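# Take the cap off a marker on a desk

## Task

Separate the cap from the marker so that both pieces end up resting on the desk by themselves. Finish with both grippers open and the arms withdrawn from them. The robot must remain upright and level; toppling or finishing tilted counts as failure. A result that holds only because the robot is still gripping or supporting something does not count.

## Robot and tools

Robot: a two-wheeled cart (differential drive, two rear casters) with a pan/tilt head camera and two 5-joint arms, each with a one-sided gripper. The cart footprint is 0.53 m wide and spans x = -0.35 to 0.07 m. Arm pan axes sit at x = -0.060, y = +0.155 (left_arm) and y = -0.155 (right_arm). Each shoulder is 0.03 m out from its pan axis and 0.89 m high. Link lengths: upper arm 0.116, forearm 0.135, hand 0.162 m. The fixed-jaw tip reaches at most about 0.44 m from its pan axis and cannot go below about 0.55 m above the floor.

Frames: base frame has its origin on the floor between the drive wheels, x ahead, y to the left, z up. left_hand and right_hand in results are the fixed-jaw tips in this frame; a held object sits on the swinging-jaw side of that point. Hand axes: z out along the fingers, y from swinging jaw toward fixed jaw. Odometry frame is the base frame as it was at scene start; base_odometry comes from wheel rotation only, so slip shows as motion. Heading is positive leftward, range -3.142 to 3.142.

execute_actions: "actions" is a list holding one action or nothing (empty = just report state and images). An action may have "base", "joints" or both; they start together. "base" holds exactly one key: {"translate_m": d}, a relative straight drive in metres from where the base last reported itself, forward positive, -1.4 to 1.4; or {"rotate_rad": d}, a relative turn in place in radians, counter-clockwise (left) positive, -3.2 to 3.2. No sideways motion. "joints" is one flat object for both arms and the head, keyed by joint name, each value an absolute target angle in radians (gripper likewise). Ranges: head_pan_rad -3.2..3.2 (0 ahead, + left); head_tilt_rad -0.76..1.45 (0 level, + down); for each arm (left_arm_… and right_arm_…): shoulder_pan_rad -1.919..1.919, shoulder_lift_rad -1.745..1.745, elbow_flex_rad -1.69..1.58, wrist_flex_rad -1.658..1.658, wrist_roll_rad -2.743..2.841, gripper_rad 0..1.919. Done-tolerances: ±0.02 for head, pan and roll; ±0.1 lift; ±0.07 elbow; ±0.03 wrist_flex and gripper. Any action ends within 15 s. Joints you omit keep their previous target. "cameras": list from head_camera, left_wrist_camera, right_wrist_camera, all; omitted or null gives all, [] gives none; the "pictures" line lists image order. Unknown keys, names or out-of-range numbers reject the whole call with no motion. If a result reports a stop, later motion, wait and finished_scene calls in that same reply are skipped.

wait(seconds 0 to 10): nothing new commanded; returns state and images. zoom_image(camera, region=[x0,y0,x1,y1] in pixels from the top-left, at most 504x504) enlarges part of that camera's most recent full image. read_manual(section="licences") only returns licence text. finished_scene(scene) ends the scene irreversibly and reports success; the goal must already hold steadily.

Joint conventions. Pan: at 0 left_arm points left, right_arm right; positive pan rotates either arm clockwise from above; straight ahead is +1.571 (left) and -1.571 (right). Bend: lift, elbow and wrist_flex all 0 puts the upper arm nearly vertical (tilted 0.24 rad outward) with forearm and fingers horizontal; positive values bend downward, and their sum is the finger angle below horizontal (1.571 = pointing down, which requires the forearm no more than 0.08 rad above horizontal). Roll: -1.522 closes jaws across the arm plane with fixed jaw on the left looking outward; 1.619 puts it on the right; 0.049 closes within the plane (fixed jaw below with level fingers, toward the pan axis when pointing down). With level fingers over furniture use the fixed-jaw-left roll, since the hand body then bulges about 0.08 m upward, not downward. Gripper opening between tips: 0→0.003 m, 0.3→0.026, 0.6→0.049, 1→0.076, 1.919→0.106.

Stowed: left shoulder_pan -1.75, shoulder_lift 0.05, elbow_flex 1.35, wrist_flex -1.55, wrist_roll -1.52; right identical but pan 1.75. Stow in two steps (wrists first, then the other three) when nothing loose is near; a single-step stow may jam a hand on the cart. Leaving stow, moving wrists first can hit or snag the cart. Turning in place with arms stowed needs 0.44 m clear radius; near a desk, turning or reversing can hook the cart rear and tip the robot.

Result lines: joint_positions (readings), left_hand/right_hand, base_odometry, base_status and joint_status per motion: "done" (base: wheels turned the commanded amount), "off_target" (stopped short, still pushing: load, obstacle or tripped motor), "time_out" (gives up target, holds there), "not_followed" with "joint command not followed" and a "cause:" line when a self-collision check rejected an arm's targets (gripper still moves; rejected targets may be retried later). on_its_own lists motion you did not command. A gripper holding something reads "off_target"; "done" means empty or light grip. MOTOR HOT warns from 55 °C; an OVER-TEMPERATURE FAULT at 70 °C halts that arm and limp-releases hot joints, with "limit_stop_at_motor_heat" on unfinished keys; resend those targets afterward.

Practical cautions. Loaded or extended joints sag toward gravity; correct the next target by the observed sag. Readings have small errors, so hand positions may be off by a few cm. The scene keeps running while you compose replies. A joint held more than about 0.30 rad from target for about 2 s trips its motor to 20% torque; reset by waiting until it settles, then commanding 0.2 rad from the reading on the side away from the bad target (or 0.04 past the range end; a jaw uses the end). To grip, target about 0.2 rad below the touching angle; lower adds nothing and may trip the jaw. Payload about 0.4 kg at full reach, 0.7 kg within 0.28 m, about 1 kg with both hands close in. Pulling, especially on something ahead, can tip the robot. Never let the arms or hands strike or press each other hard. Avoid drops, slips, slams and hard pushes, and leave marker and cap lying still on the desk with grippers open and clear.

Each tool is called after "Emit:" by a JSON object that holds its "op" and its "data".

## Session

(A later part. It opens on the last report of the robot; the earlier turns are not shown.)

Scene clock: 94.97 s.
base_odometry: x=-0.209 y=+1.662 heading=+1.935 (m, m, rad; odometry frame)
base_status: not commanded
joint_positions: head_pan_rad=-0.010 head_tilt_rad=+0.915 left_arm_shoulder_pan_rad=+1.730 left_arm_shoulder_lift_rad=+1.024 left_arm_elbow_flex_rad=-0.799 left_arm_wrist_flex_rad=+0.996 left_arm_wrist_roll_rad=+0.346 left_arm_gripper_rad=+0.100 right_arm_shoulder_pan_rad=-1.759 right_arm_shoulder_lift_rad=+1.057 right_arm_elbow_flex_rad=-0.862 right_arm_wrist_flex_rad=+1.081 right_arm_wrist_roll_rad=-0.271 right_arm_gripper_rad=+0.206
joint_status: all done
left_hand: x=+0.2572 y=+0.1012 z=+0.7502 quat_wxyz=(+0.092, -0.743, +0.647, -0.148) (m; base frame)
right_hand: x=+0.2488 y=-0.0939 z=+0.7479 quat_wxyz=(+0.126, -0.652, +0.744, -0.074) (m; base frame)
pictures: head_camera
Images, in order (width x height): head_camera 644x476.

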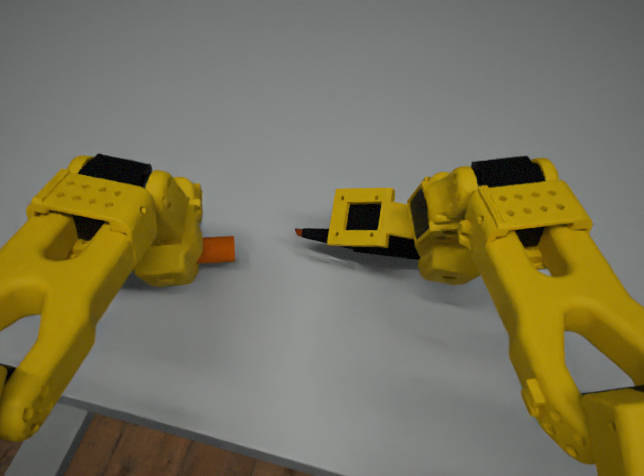

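Uncapped. Lower, release, retreat.

Emit:
{"op": "execute_actions", "data": {"actions": [{"joints":{"left_arm_elbow_flex_rad":-0.62,"left_arm_wrist_flex_rad":0.82,"right_arm_elbow_flex_rad":-0.68,"right_arm_wrist_flex_rad":0.86}}], "cameras": []}}

Emit:
{"op": "execute_actions", "data": {"actions": [{"joints":{"left_arm_gripper_rad":0.7,"right_arm_gripper_rad":0.7}}], "cameras": []}}

Emit:
{"op": "execute_actions", "data": {"actions": [{"joints":{"left_arm_elbow_flex_rad":-1.3,"left_arm_wrist_flex_rad":1.5,"right_arm_elbow_flex_rad":-1.3,"right_arm_wrist_flex_rad":1.5}}], "cameras": []}}

Emit:
{"op": "execute_actions", "data": {"actions": [{"base":{"translate_m":-0.3}}], "cameras": ["head_camera"]}}

Scene clock: 103.53 s.
base_odometry: x=-0.209 y=+1.662 heading=+1.935 (m, m, rad; odometry frame)
base_status: not commanded
joint_positions: head_pan_rad=-0.010 head_tilt_rad=+0.915 left_arm_shoulder_pan_rad=+1.730 left_arm_shoulder_lift_rad=+1.015 left_arm_elbow_flex_rad=-0.627 left_arm_wrist_flex_rad=+0.827 left_arm_wrist_roll_rad=+0.346 left_arm_gripper_rad=+0.100 right_arm_shoulder_pan_rad=-1.759 right_arm_shoulder_lift_rad=+1.057 right_arm_elbow_flex_rad=-0.673 right_arm_wrist_flex_rad=+0.870 right_arm_wrist_roll_rad=-0.271 right_arm_gripper_rad=+0.206
joint_status: all done
left_hand: x=+0.2520 y=+0.1020 z=+0.7303 quat_wxyz=(+0.093, -0.742, +0.646, -0.150) (m; base frame)
right_hand: x=+0.2461 y=-0.0945 z=+0.7242 quat_wxyz=(+0.136, -0.651, +0.743, -0.080) (m; base frame)
pictures: none
No camera images: the call's "cameras" was empty. Leave "cameras" out to get every camera's image.

Scene clock: 104.40 s.
base_odometry: x=-0.209 y=+1.662 heading=+1.935 (m, m, rad; odometry frame)
base_status: not commanded
joint_positions: head_pan_rad=-0.010 head_tilt_rad=+0.915 left_arm_shoulder_pan_rad=+1.730 left_arm_shoulder_lift_rad=+1.015 left_arm_elbow_flex_rad=-0.627 left_arm_wrist_flex_rad=+0.827 left_arm_wrist_roll_rad=+0.346 left_arm_gripper_rad=+0.687 right_arm_shoulder_pan_rad=-1.759 right_arm_shoulder_lift_rad=+1.057 right_arm_elbow_flex_rad=-0.673 right_arm_wrist_flex_rad=+0.870 right_arm_wrist_roll_rad=-0.271 right_arm_gripper_rad=+0.687
joint_status: all done
left_hand: x=+0.2520 y=+0.1020 z=+0.7303 quat_wxyz=(+0.093, -0.742, +0.646, -0.150) (m; base frame)
right_hand: x=+0.2461 y=-0.0945 z=+0.7242 quat_wxyz=(+0.136, -0.651, +0.743, -0.080) (m; base frame)
pictures: none
No camera images: the call's "cameras" was empty. Leave "cameras" out to get every camera's image.

Scene clock: 105.67 s.
base_odometry: x=-0.209 y=+1.662 heading=+1.935 (m, m, rad; odometry frame)
base_status: not commanded
joint_positions: head_pan_rad=-0.010 head_tilt_rad=+0.915 left_arm_shoulder_pan_rad=+1.730 left_arm_shoulder_lift_rad=+1.025 left_arm_elbow_flex_rad=-1.263 left_arm_wrist_flex_rad=+1.496 left_arm_wrist_roll_rad=+0.346 left_arm_gripper_rad=+0.688 right_arm_shoulder_pan_rad=-1.759 right_arm_shoulder_lift_rad=+1.057 right_arm_elbow_flex_rad=-1.265 right_arm_wrist_flex_rad=+1.495 right_arm_wrist_roll_rad=-0.271 right_arm_gripper_rad=+0.689
joint_status: all done
left_hand: x=+0.2489 y=+0.1025 z=+0.8102 quat_wxyz=(+0.082, -0.745, +0.649, -0.132) (m; base frame)
right_hand: x=+0.2448 y=-0.0947 z=+0.8015 quat_wxyz=(+0.122, -0.653, +0.744, -0.071) (m; base frame)
pictures: none
No camera images: the call's "cameras" was empty. Leave "cameras" out to get every camera's image.

Scene clock: 107.93 s.
base_odometry: x=-0.101 y=+1.382 heading=+1.938 (m, m, rad; odometry frame)
base_status: done
joint_positions: head_pan_rad=-0.010 head_tilt_rad=+0.915 left_arm_shoulder_pan_rad=+1.730 left_arm_shoulder_lift_rad=+1.025 left_arm_elbow_flex_rad=-1.263 left_arm_wrist_flex_rad=+1.496 left_arm_wrist_roll_rad=+0.346 left_arm_gripper_rad=+0.688 right_arm_shoulder_pan_rad=-1.759 right_arm_shoulder_lift_rad=+1.057 right_arm_elbow_flex_rad=-1.265 right_arm_wrist_flex_rad=+1.497 right_arm_wrist_roll_rad=-0.271 right_arm_gripper_rad=+0.689
joint_status: not commanded
left_hand: x=+0.2489 y=+0.1025 z=+0.8102 quat_wxyz=(+0.082, -0.745, +0.649, -0.132) (m; base frame)
right_hand: x=+0.2445 y=-0.0948 z=+0.8014 quat_wxyz=(+0.121, -0.653, +0.745, -0.071) (m; base frame)
pictures: head_camera
Images, in order (width x height): head_camera 644x476.

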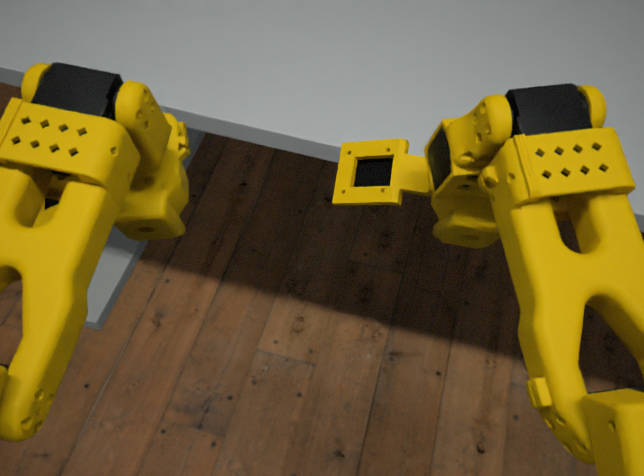

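Emit:
{"op": "finished_scene", "data": {"scene": 1}}

The scene is finished: the task was done.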